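# Open all three fixture clamps without moving the parts

## Task

Open each of the fixture's three clamps all the way and leave the parts in their places. A clamp counts as open only if it stays open on its own; one that the robot is still holding open does not count.

## Robot and tools

Robot: a single seven-joint Kinova Gen3 arm ending in a Robotiq 2F-85 two-finger gripper. It has only this one arm, so every command row drives that arm and its fingers. Cameras: cam_head_left, cam_head_right and cam_wrist, each 672x504 pixels, returned in that order.

Frames. The scene frame has its origin on the table surface straight beneath the arm's base. +z is up, and +y points left when you face along +x. The base may sit slightly tilted. Gripper frame: +z runs out along the fingers, and the pads close along y. The reported end_effector_position is the point midway between the pads when they are shut. Closed fingertips stick out about 19 mm past it, open ones about 6 mm. Closing also pushes the tips roughly 13 mm farther from the wrist, so leave that gap above any surface.

A row is always 9 numbers, each in [-1, 1]: dx, dy, dz, rx, ry, rz, position, force_limit, speed.
- dx, dy, dz, rx, ry, rz are an offset, not a pose. They are expressed in the gripper's own axes and measured from the gripper's measured pose at the beginning of the action. A value of 1.0 equals 0.6 m of travel or 180 degrees of turn. rx, ry, rz form a single rotation vector.
- position sets the finger opening: +1 is wide open (85 mm), about -0.8 brings the pads together, and -1 keeps closing until something blocks them.
- force_limit sets pad force: on a 40 mm object closed slowly, roughly 20 N at -1, 128 N at 0, 235 N at +1. Very thin or small items may get less.
- speed sets how quickly the gap changes: about 20 mm/s at -1, 85 at 0, 150 at +1. Faster closing adds a few newtons of grip.

execute_actions(actions): a list of actions, run one after another. Each action is a table of at most 15 rows, one row per 1/30 s step; if shorter, its final row repeats to fill 15 steps. Every row in an action is relative to that action's starting pose, not to the row before it. For the first action in a call, the start is the last pose reported in this scene. An empty list simply returns the current state and images. Each action lasts 0.5 s.

move(target, speed, blocking): target is one 9-number row; its pose part is an offset from the pose in the latest result that showed one. The gripper follows a straight line there, lasting 0.5 to 10 s (cut off at 10 s). speed is the top path speed in m/s, 0.002 to 0.5, default 0.25; rotation is capped at twice that in rad/s. The finger numbers are sent at the start. The path ignores obstacles, and the arm can lag, drift or overshoot the speed, mainly near full stretch. Faster moves and targets set deeper past a contact press harder. With blocking=false you get a result after 0.5 s while motion continues; until a result shows the move has ended, you must call wait or stop before sending rows or another move. The extra "move:" line reports the ending (done, off_target, moving, held, fault) and limits that acted (paced = the sent pose was clipped; held = a check blocked steps, after which the arm may jump faster), plus distance from target.

wait(seconds): 0 to 10; the arm keeps its last command and a running move carries on. stop(): brakes a running move; it needs stopping distance, and the fingers are not halted. zoom_image(camera, region): region is [x0, y0, x1, y1] in pixels, top-left origin, no larger than 504x504. read_manual(section): only licence texts. finished_scene(scene): pass the current scene's number; it closes the scene for good and grades it, so call it only once the clamps stay open unaided.

Controller behaviour: every step, the commanded pose is limited to 70 mm and 16 degrees away from the measured pose, then solved by damped inverse kinematics, favouring position over orientation. After an action the arm advances at most to that last clipped pose, so long moves need follow-up commands. "Hand target" shows where the controller is currently heading. A "pose unreachable" line means the clearance check (which treats the mounting post as arm) altered or refused the command. HELD in step readings marks steps that were held back.

Gripping: send position -1 and keep it; object_status 2 means the fingers were stopped while closing (a grip). 0 = moving, 1 = stopped while opening, 3 = reached the requested spot or pads met. Any new position value resets status to 0 briefly. Stopped fingers ignore new force_limit or speed until position changes by at least 0.01. position_measured is in counts: 3 open, ~78 at 60 mm, ~130 at 40 mm, ~180 at 20 mm, ~230 pads touching. Fingers re-close automatically if a grip gives way, except after gripping at force_limit -1.

What to avoid: pushing or knocking anything off the table (that fails the job), dropping or slamming parts, and hard shoves. If contact torque reaches a joint's load limit (47.5 N m for the first four joints, 29.9 N m for the last three, counting held weight), the arm halts for 10 s and the rest of the call is dropped. Holding loads warms the motors: MOTOR HOT appears from 60 °C, and at 75 °C an OVER-TEMPERATURE FAULT lets the arm sag. A held part may be tugged now and then. The arm keeps running while you compose replies, holding the last command.

Each tool is called after ">>>" by a JSON object that holds its "method" and its "body", one argument or row to a line.

## Session

>>> {"method": "execute_actions", "body": {
  "actions": []
}}

Scene clock: 0.00 s.
end_effector_position=(+0.5577, +0.1822, +0.1789) position_measured=3 object_status=3 end_effector_quat_wxyz=(+0.469, +0.725, +0.101, +0.494)
Joint positions: [-0.85   0.692  0.021  2.143  1.678  1.345  2.17 ]
Joint velocities: [-0.     0.001  0.    -0.     0.    -0.    -0.001]
Motor temperatures (°C, as the motors report them): [30 23 25 25 32 37 42]
Hand target: +0.558, +0.182, +0.179; +0.469, +0.725, +0.101, +0.494

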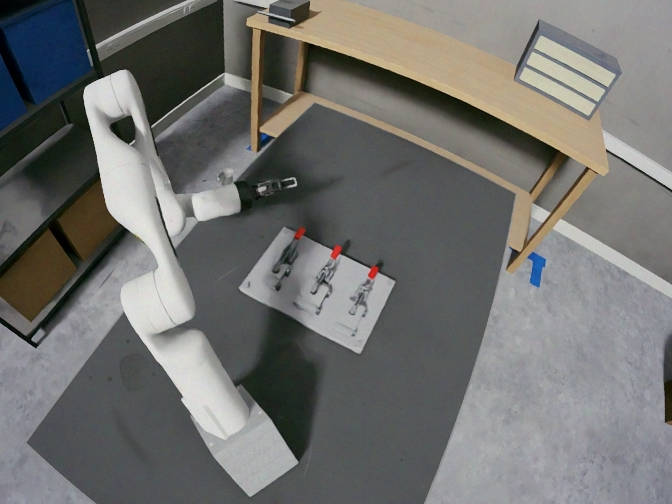

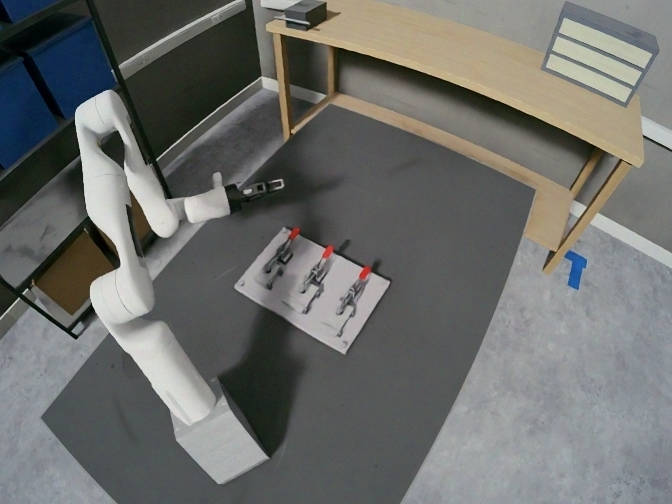

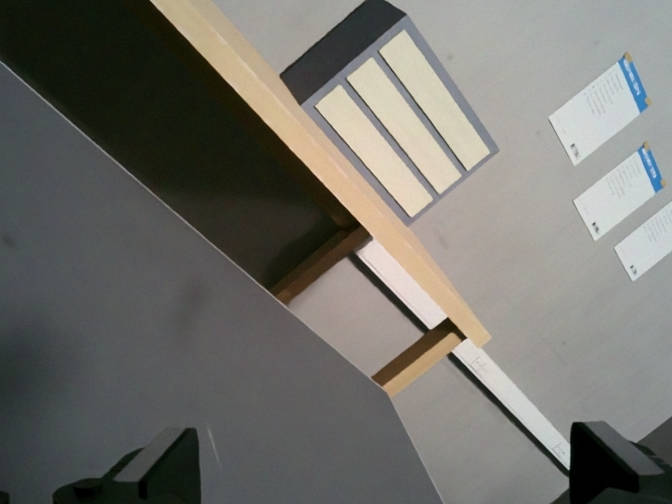

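>>> {"method": "zoom_image", "body": {
  "camera": "cam_head_left",
  "region": [220, 210, 420, 360]
}}

>>> {"method": "zoom_image", "body": {
  "camera": "cam_head_right",
  "region": [220, 210, 420, 360]
}}

Region (220, 210, 420, 360) of cam_head_left's 672x504 image, scaled by 2.520, with more detail than that image has; it fills the top 378 rows of this view, and the rest is white.

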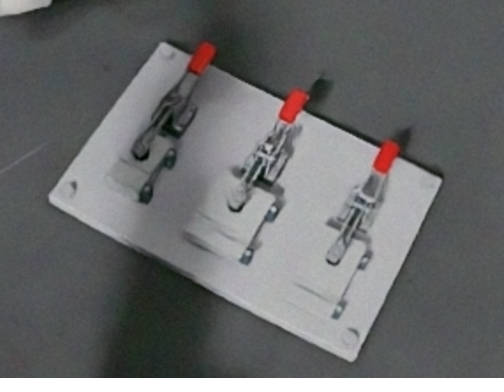

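Region (220, 210, 420, 360) of cam_head_right's 672x504 image, scaled by 2.520, with more detail than that image has; it fills the top 378 rows of this view, and the rest is white.

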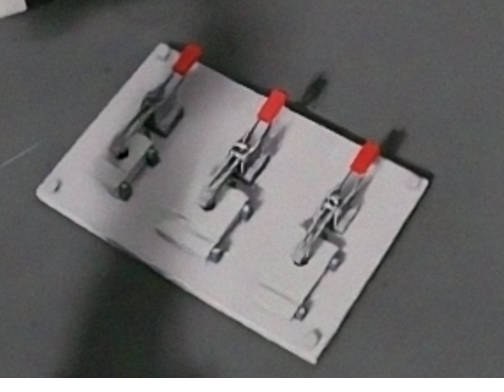

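>>> {"method": "move", "body": {
  "target": [-0.045,0.507,0.003,0.329,-0.347,0.071,1,0,0]
}}

Scene clock: 4.03 s.
end_effector_position=(+0.4499, +0.0031, +0.3992) position_measured=3 object_status=3 end_effector_quat_wxyz=(+0.001, +1.000, -0.001, +0.001)
Joint positions: [ 0.371  0.394  0.601  1.582  2.404 -1.591  2.643]
Joint velocities: [ 0.002  0.005  0.001 -0.     0.    -0.001 -0.001]
Motor temperatures (°C, as the motors report them): [30 23 25 25 32 37 42]
Hand target: +0.450, +0.003, +0.399; +0.001, +1.000, -0.001, +0.001
Off the commanded pose: 0.002 m, 0 deg.
move: done

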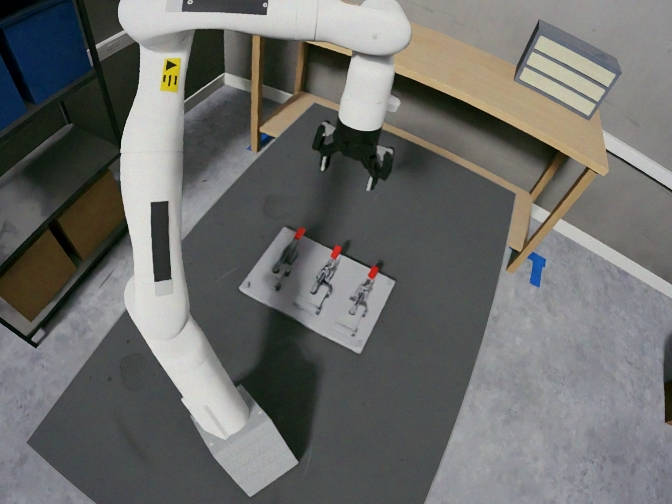

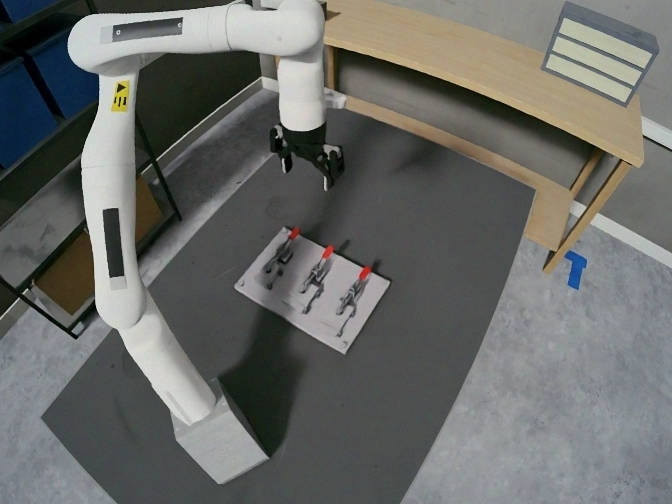

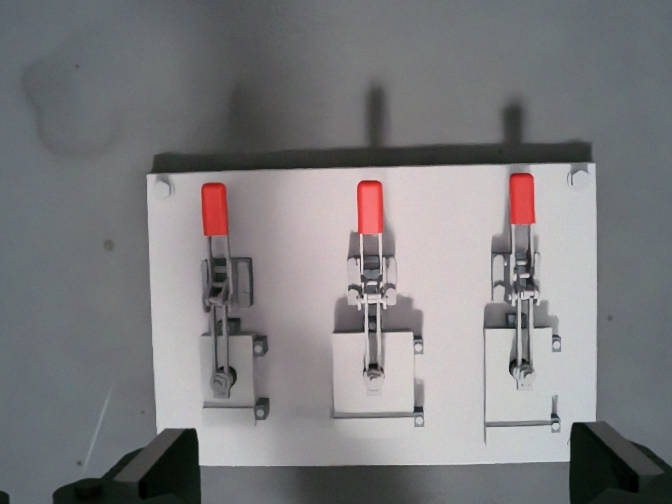

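>>> {"method": "move", "body": {
  "target": [0,-0.45,0.35,-0.33,0,0,1,0,0],
  "speed": 0.4
}}

Scene clock: 6.70 s.
end_effector_position=(+0.4493, +0.2708, +0.1891) position_measured=3 object_status=3 end_effector_quat_wxyz=(+0.496, +0.868, -0.001, -0.001)
Joint positions: [-0.902  0.449  0.195  1.488  3.547 -1.429  0.601]
Joint velocities: [-0.001  0.006 -0.001 -0.001  0.001 -0.001 -0.   ]
Motor temperatures (°C, as the motors report them): [30 23 25 25 32 37 42]
Hand target: +0.449, +0.271, +0.189; +0.496, +0.868, -0.001, -0.001
Off the commanded pose: 0.002 m, 0 deg.
move: done; limits=paced

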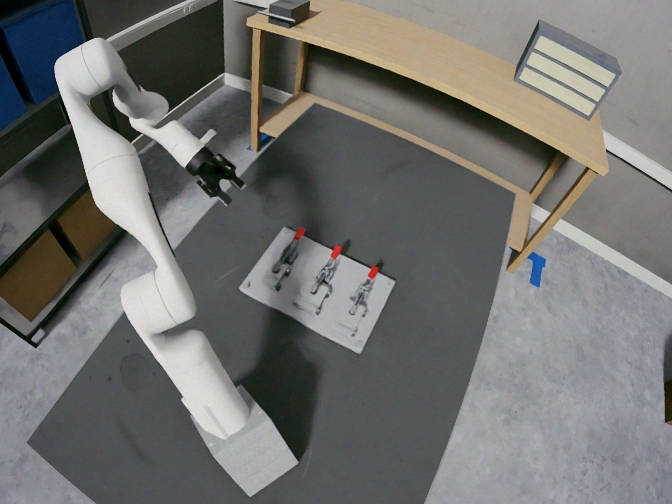

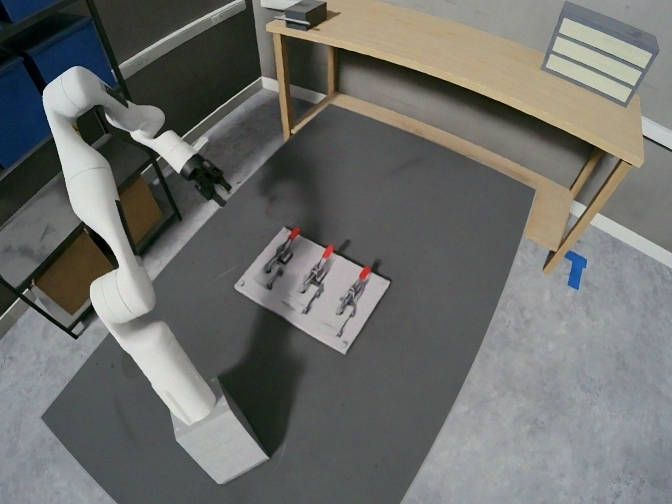

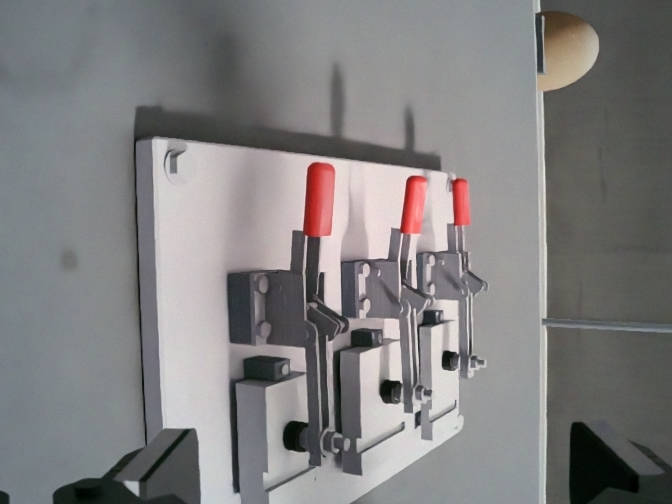

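>>> {"method": "zoom_image", "body": {
  "camera": "cam_wrist",
  "region": [180, 130, 520, 500]
}}

Region (180, 130, 520, 500) of cam_wrist's 672x504 image, scaled by 1.362; it fills the left 463 columns of this view, and the rest is white.

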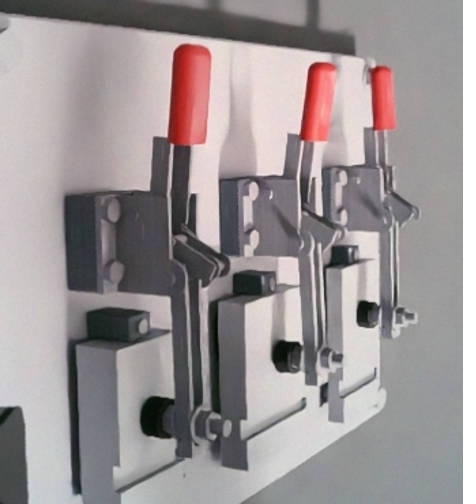

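>>> {"method": "move", "body": {
  "target": [0.085,0.228,0.448,0.063,-0.063,0.497,-1,0,1],
  "speed": 0.3
}}

Scene clock: 10.73 s.
end_effector_position=(+0.5002, -0.0289, +0.1701) position_measured=232 object_status=3 end_effector_quat_wxyz=(+0.270, +0.652, -0.654, +0.271)
Joint positions: [-0.368  0.54   0.468  1.919  3.146 -0.509 -0.107]
Joint velocities: [ 0.009  0.004  0.004  0.    -0.003  0.     0.004]
Motor temperatures (°C, as the motors report them): [30 23 25 25 32 37 42]
Hand target: +0.500, -0.029, +0.170; +0.271, +0.652, -0.654, +0.271
Off the commanded pose: 0.002 m, 0 deg.
move: done

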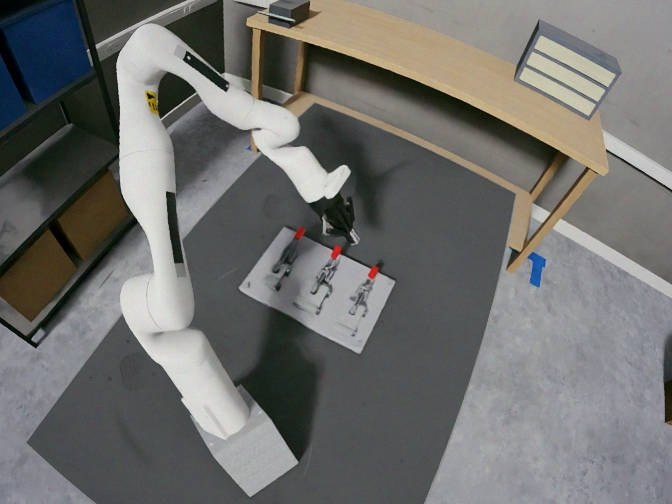

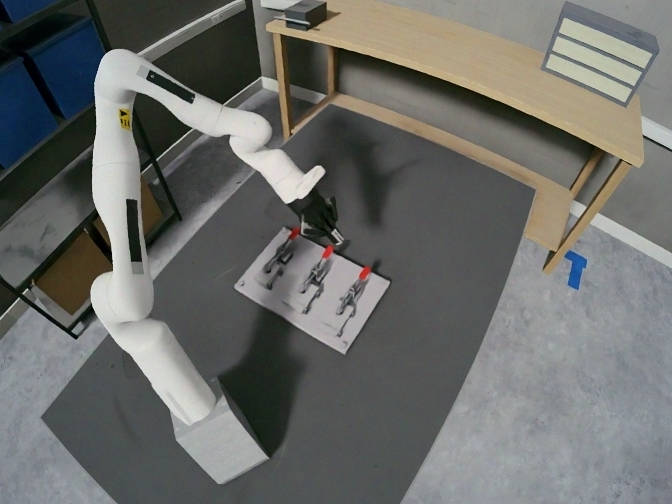

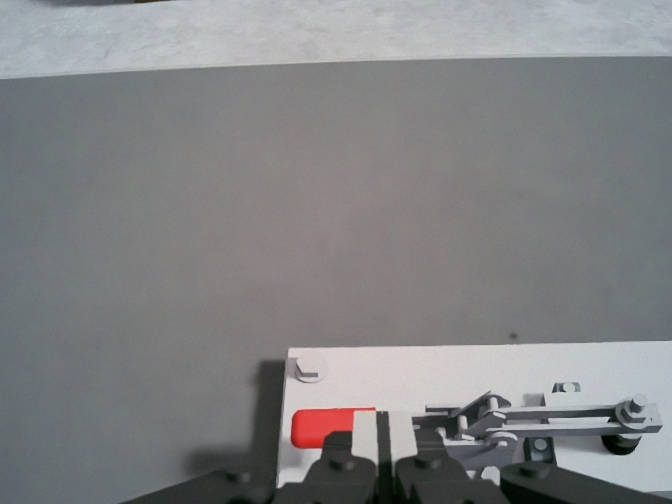

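>>> {"method": "move", "body": {
  "target": [-0.05,-0.035,0.03,0,0,0,-1,0,1],
  "speed": 0.1
}}

Scene clock: 11.73 s.
end_effector_position=(+0.5214, -0.0203, +0.1365) position_measured=232 object_status=3 end_effector_quat_wxyz=(+0.270, +0.652, -0.654, +0.271)
Joint positions: [-0.393  0.622  0.453  1.841  3.123 -0.519 -0.147]
Joint velocities: [-0.     0.007 -0.001 -0.001  0.002 -0.001 -0.002]
Motor temperatures (°C, as the motors report them): [30 23 25 25 32 37 42]
Hand target: +0.521, -0.020, +0.136; +0.271, +0.652, -0.654, +0.271
Off the commanded pose: 0.000 m, 0 deg.
move: done

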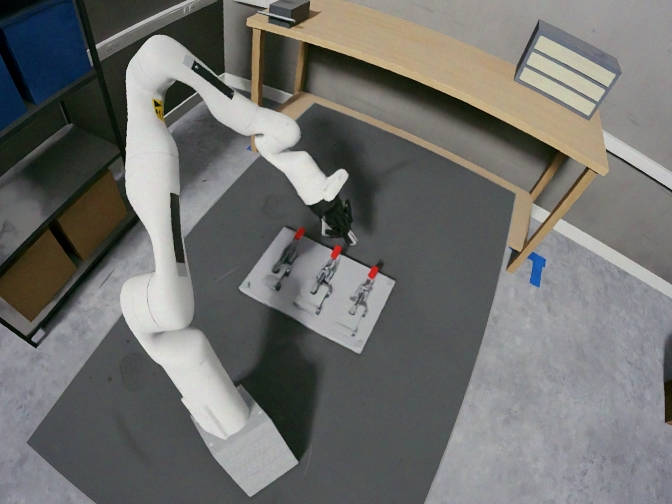

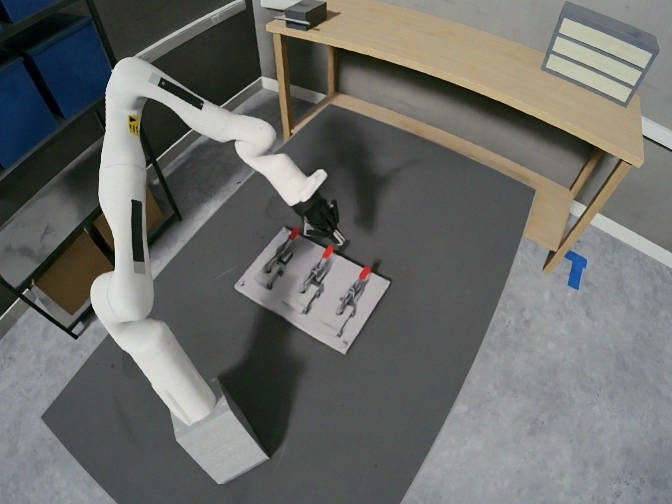

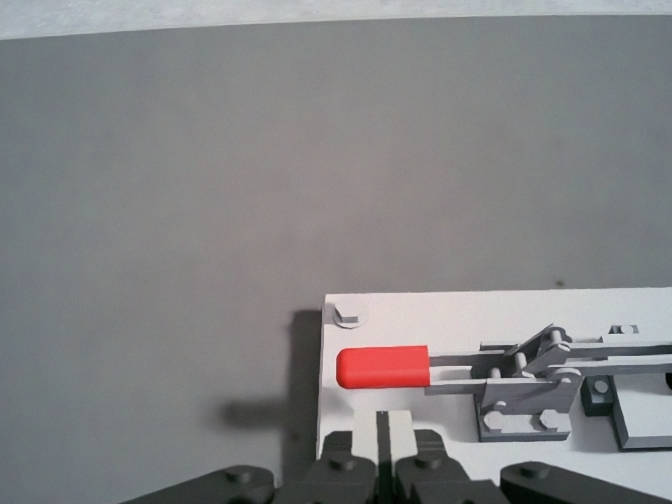

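>>> {"method": "move", "body": {
  "target": [-0.033,0,0.1,0,0,0,-1,0,1],
  "speed": 0.1
}}

Scene clock: 12.97 s.
end_effector_position=(+0.5218, -0.0483, +0.0804) position_measured=232 object_status=3 end_effector_quat_wxyz=(+0.270, +0.653, -0.654, +0.271)
Joint positions: [-0.364  0.762  0.409  1.827  3.088 -0.397 -0.16 ]
Joint velocities: [ 0.003  0.009  0.001 -0.     0.001  0.    -0.001]
Motor temperatures (°C, as the motors report them): [30 23 25 25 32 37 42]
Hand target: +0.522, -0.049, +0.080; +0.270, +0.652, -0.654, +0.271
Off the commanded pose: 0.001 m, 0 deg.
move: done

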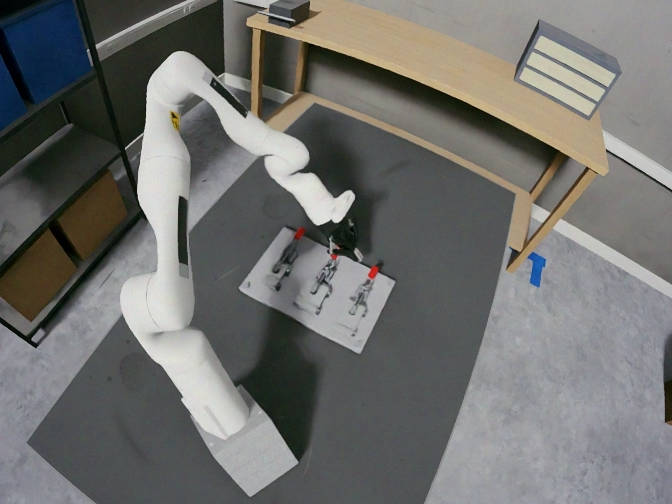

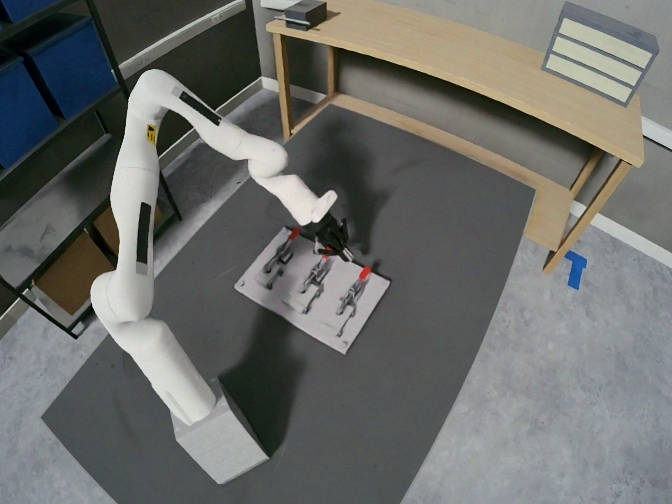

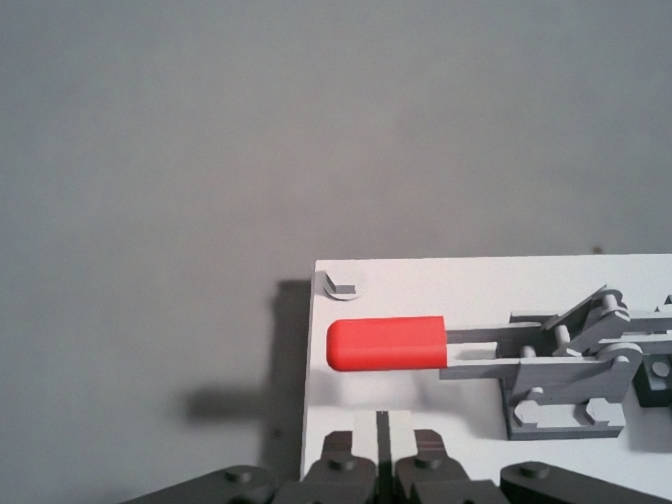

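>>> {"method": "move", "body": {
  "target": [0,0,0.075,0,0,0,-1,0,1],
  "speed": 0.05
}}

Scene clock: 14.27 s.
end_effector_position=(+0.5222, -0.0797, +0.0487) position_measured=232 object_status=3 end_effector_quat_wxyz=(+0.270, +0.653, -0.654, +0.271)
Joint positions: [-0.312  0.858  0.372  1.804  3.074 -0.315 -0.147]
Joint velocities: [ 0.001  0.003 -0.001 -0.001 -0.001  0.     0.   ]
Motor temperatures (°C, as the motors report them): [30 23 25 25 32 37 42]
Hand target: +0.522, -0.080, +0.049; +0.270, +0.653, -0.654, +0.271
Off the commanded pose: 0.001 m, 0 deg.
move: done

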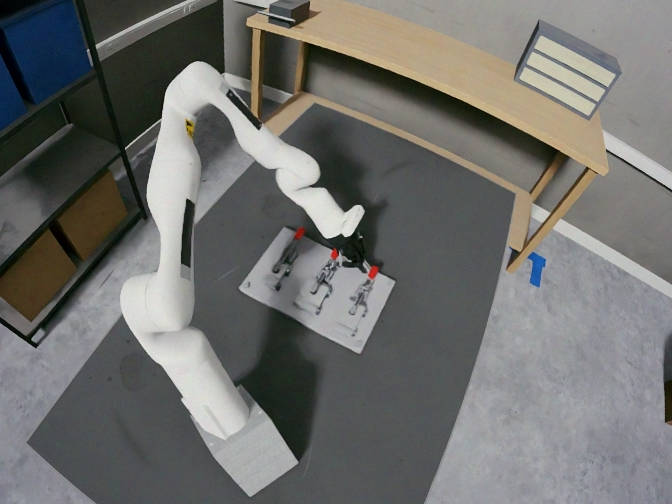

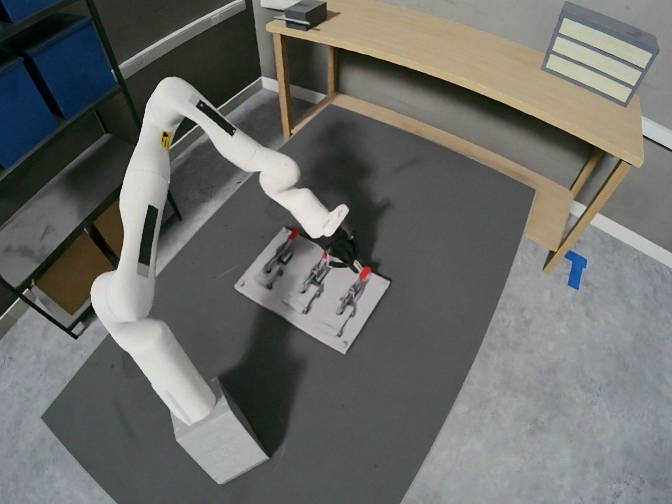

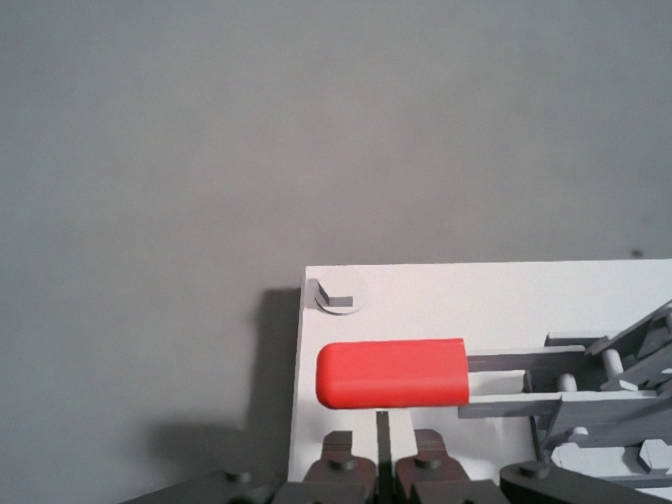

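>>> {"method": "move", "body": {
  "target": [-0.008,0,0.024,0,0,0,-1,0,1],
  "speed": 0.03
}}

Scene clock: 15.17 s.
end_effector_position=(+0.5225, -0.0865, +0.0357) position_measured=232 object_status=3 end_effector_quat_wxyz=(+0.269, +0.653, -0.654, +0.271)
Joint positions: [-0.308  0.892  0.364  1.791  3.069 -0.295 -0.152]
Joint velocities: [ 0.001  0.002  0.    -0.001 -0.     0.001  0.001]
Motor temperatures (°C, as the motors report them): [30 23 25 25 32 37 42]
Hand target: +0.522, -0.086, +0.035; +0.270, +0.653, -0.654, +0.271
Off the commanded pose: 0.001 m, 0 deg.
move: done

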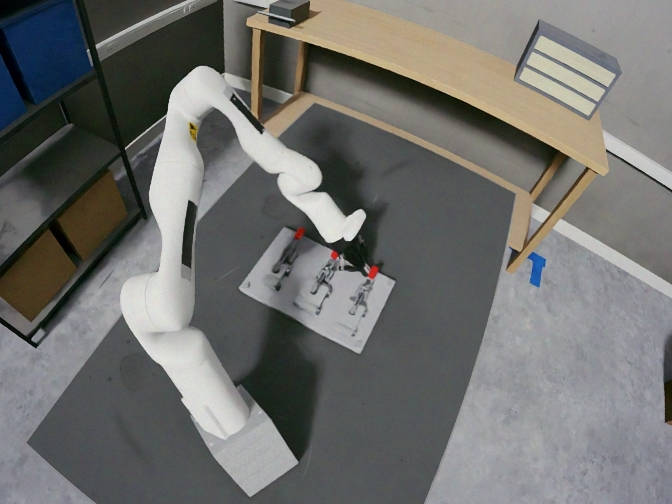

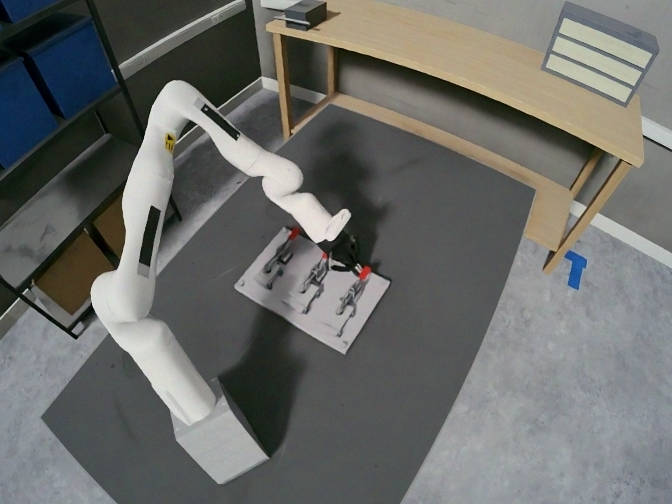

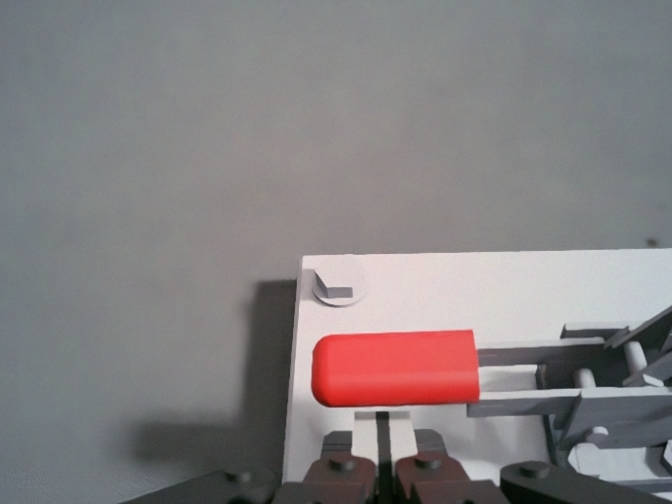

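>>> {"method": "move", "body": {
  "target": [0.017,0,0.017,0,0,0,-1,0,1],
  "speed": 0.03
}}

>>> {"method": "move", "body": {
  "target": [0.035,0.008,-0.035,0,0,0,-1,0,1],
  "speed": 0.03
}}

Scene clock: 16.30 s.
end_effector_position=(+0.5239, -0.0992, +0.0357) position_measured=232 object_status=3 end_effector_quat_wxyz=(+0.268, +0.653, -0.654, +0.272)
Joint positions: [-0.275  0.905  0.351  1.788  3.072 -0.274 -0.134]
Joint velocities: [ 0.002  0.001  0.    -0.001  0.     0.    -0.001]
Motor temperatures (°C, as the motors report them): [30 23 25 25 32 37 42]
Hand target: +0.523, -0.101, +0.036; +0.269, +0.653, -0.654, +0.271
Off the commanded pose: 0.002 m, 0 deg.
move: done

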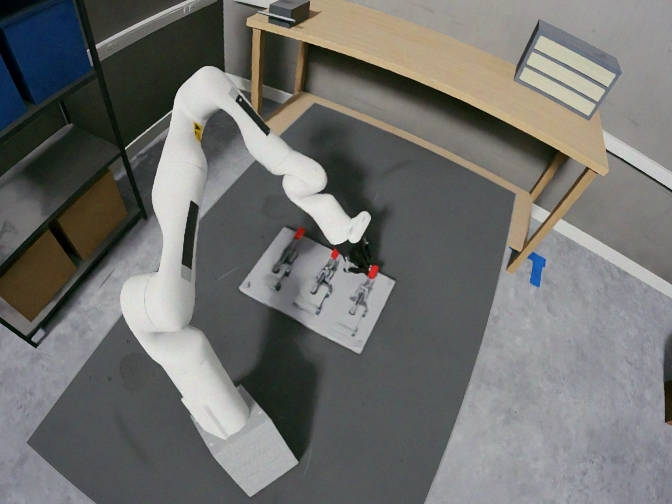

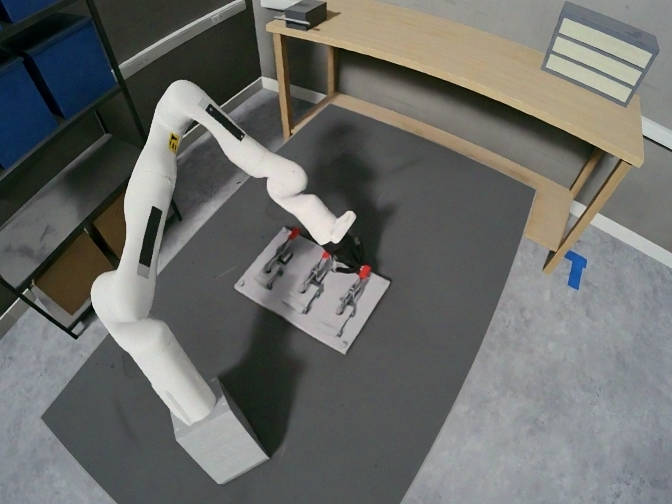

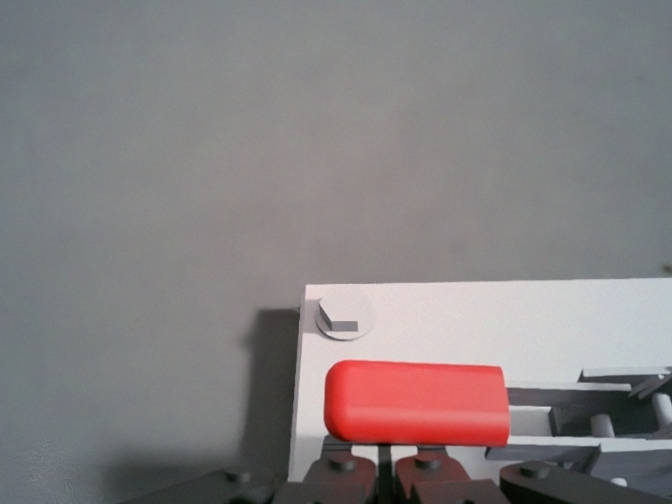

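Scene clock: 17.53 s.
end_effector_position=(+0.5195, -0.0972, +0.0636) position_measured=232 object_status=3 end_effector_quat_wxyz=(+0.267, +0.655, -0.653, +0.271)
Joint positions: [-0.251  0.84   0.351  1.829  3.088 -0.286 -0.104]
Joint velocities: [ 0.002 -0.003  0.001  0.    -0.002  0.001  0.001]
Motor temperatures (°C, as the motors report them): [30 23 25 25 32 37 42]
Hand target: +0.519, -0.099, +0.065; +0.268, +0.654, -0.654, +0.272
Off the commanded pose: 0.003 m, 0 deg.
move: done

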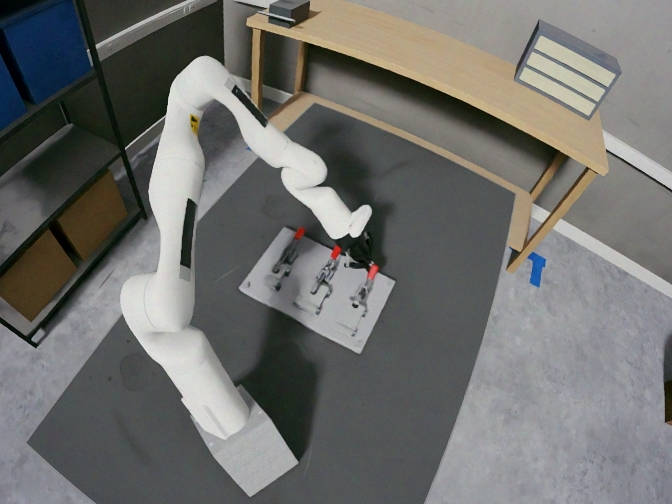

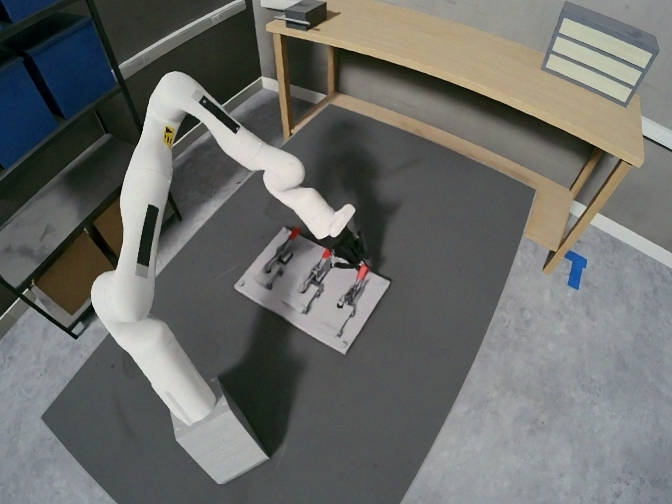

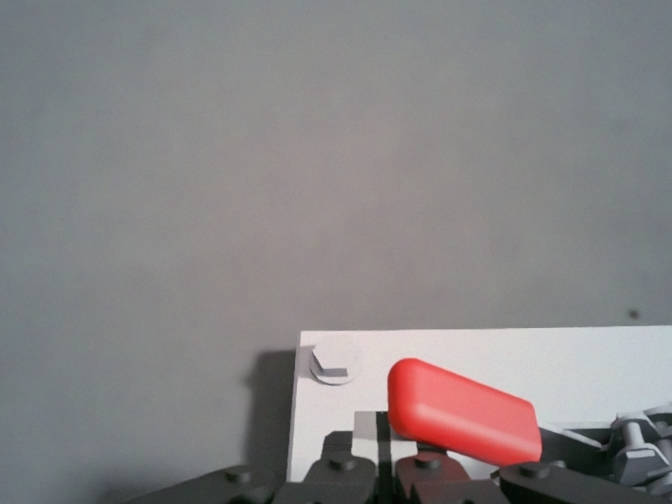

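>>> {"method": "move", "body": {
  "target": [0.013,0.045,0.001,0,0,0,-1,0,1],
  "speed": 0.03
}}

Scene clock: 18.87 s.
end_effector_position=(+0.4938, -0.1022, +0.0681) position_measured=232 object_status=3 end_effector_quat_wxyz=(+0.266, +0.656, -0.652, +0.271)
Joint positions: [-0.246  0.822  0.347  1.922  3.09  -0.206 -0.097]
Joint velocities: [ 0.    -0.001 -0.     0.001 -0.001  0.     0.   ]
Motor temperatures (°C, as the motors report them): [30 23 25 25 32 37 42]
Hand target: +0.492, -0.103, +0.069; +0.267, +0.655, -0.653, +0.271
Off the commanded pose: 0.002 m, 0 deg.
move: done

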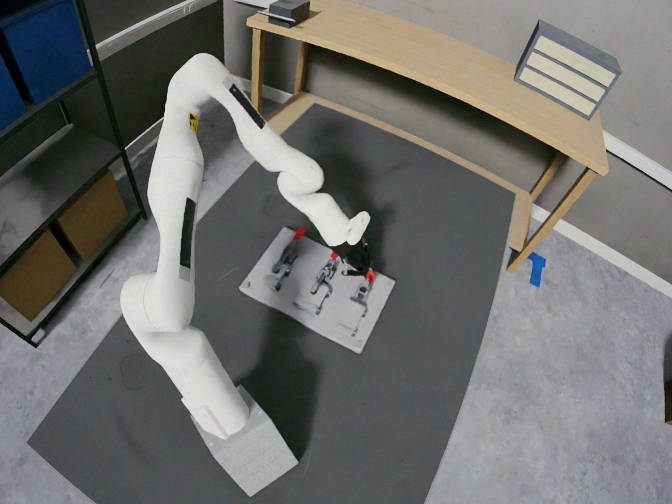

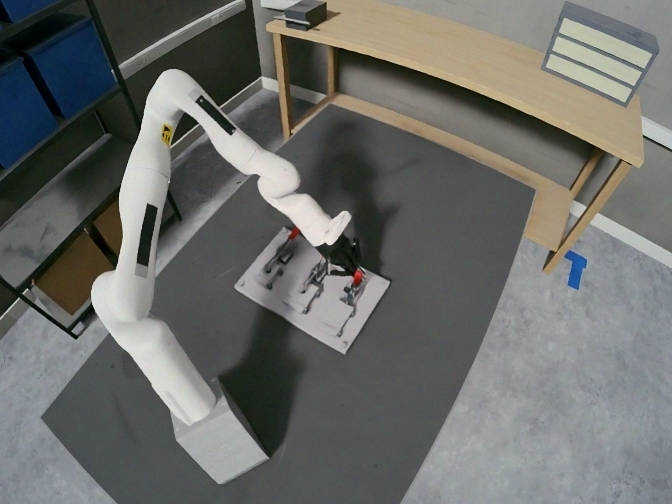

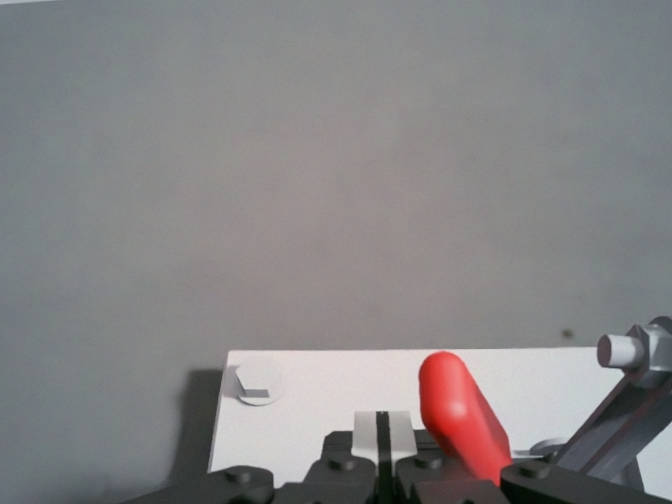

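>>> {"method": "move", "body": {
  "target": [0.012,0.025,0.006,0,0,0,-1,0,1],
  "speed": 0.02
}}

Scene clock: 20.00 s.
end_effector_position=(+0.4865, -0.1061, +0.0699) position_measured=232 object_status=3 end_effector_quat_wxyz=(+0.259, +0.660, -0.650, +0.275)
Joint positions: [-0.232  0.816  0.337  1.964  3.094 -0.149 -0.088]
Joint velocities: [ 0.     0.    -0.     0.    -0.001 -0.     0.001]
Motor temperatures (°C, as the motors report them): [30 23 25 25 32 37 42]
Hand target: +0.479, -0.110, +0.071; +0.266, +0.656, -0.652, +0.271
Off the commanded pose: 0.009 m, 1 deg.
move: off_target

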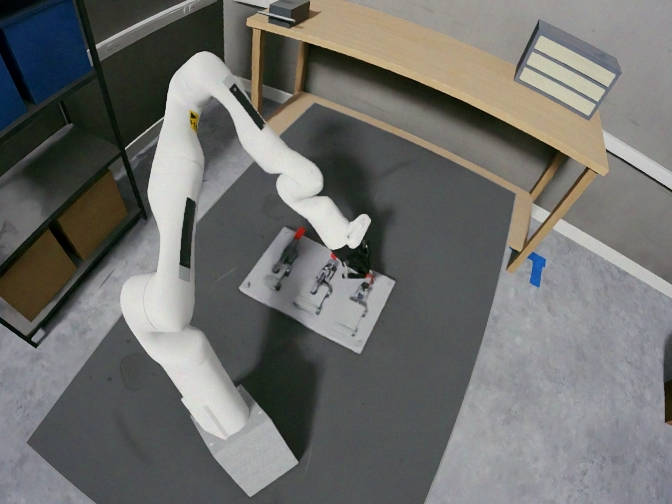

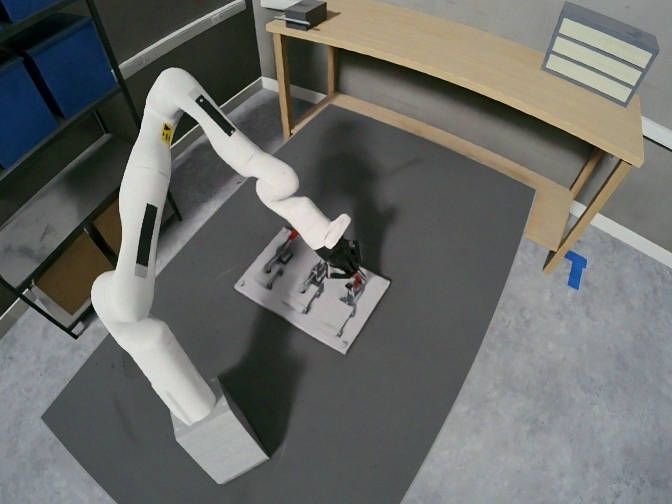

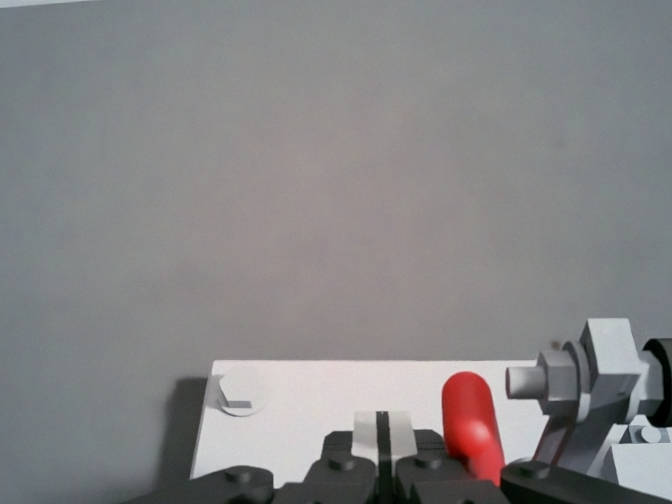

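>>> {"method": "move", "body": {
  "target": [0.005,-0.048,-0.09,0,0,0,-1,0,1],
  "speed": 0.1
}}

>>> {"method": "move", "body": {
  "target": [-0.206,-0.003,-0.159,0,0,0,-1,0,1],
  "speed": 0.2
}}

Scene clock: 21.27 s.
end_effector_position=(+0.5136, -0.0701, +0.1107) position_measured=232 object_status=3 end_effector_quat_wxyz=(+0.259, +0.660, -0.650, +0.274)
Joint positions: [-0.275  0.703  0.381  1.899  3.11  -0.331 -0.088]
Joint velocities: [-0.003 -0.007 -0.001 -0.    -0.001 -0.001 -0.001]
Motor temperatures (°C, as the motors report them): [30 23 25 25 32 37 42]
Hand target: +0.514, -0.070, +0.111; +0.259, +0.660, -0.650, +0.274
Off the commanded pose: 0.001 m, 0 deg.
move: done

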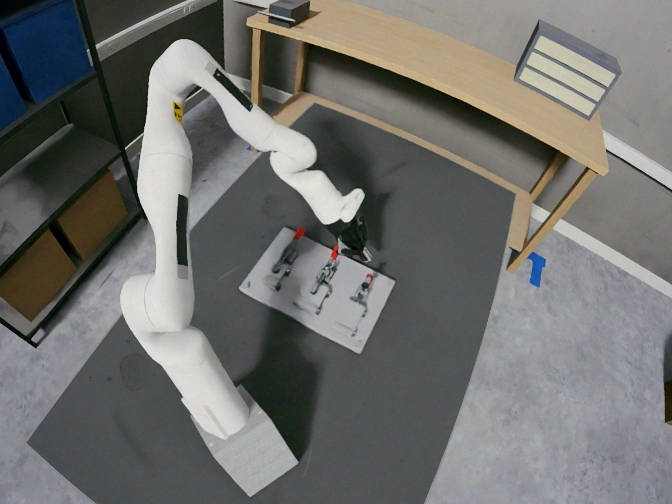

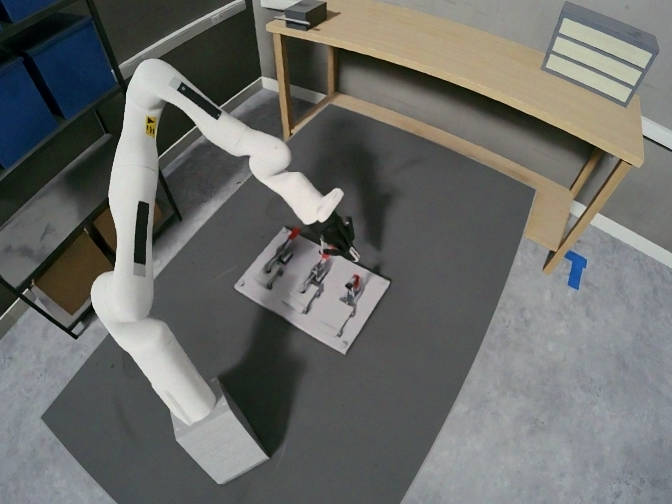

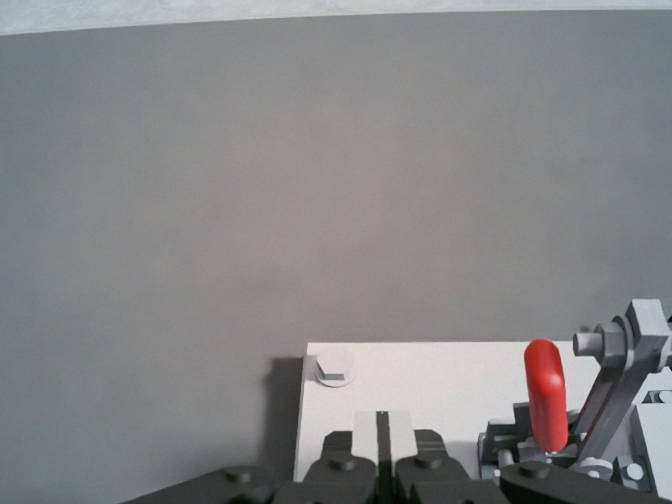

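Scene clock: 22.53 s.
end_effector_position=(+0.5118, +0.0843, +0.0924) position_measured=232 object_status=3 end_effector_quat_wxyz=(+0.259, +0.659, -0.650, +0.274)
Joint positions: [-0.683  0.617  0.52   1.808  3.134 -0.607 -0.374]
Joint velocities: [-0.003 -0.001 -0.001  0.     0.002  0.    -0.004]
Motor temperatures (°C, as the motors report them): [30 24 25 25 32 37 42]
Hand target: +0.512, +0.085, +0.092; +0.259, +0.659, -0.650, +0.274
Off the commanded pose: 0.001 m, 0 deg.
move: done

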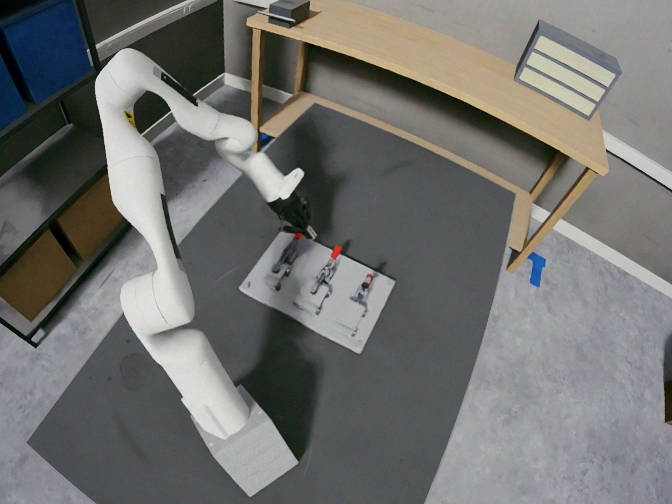

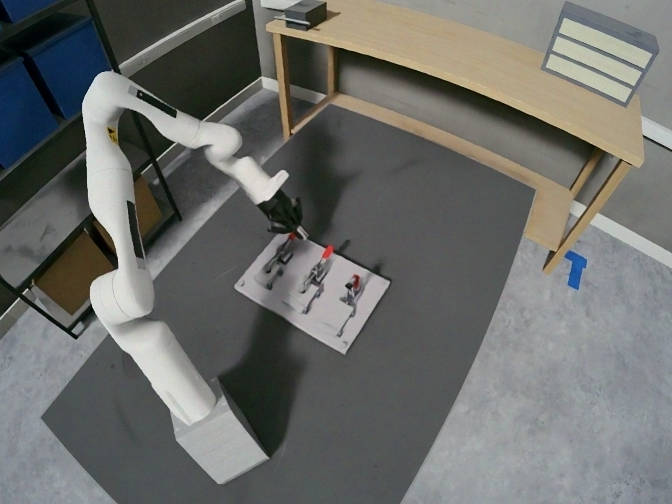

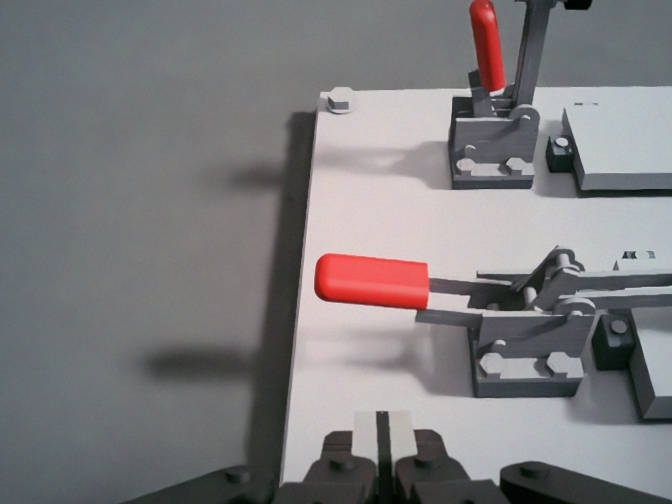

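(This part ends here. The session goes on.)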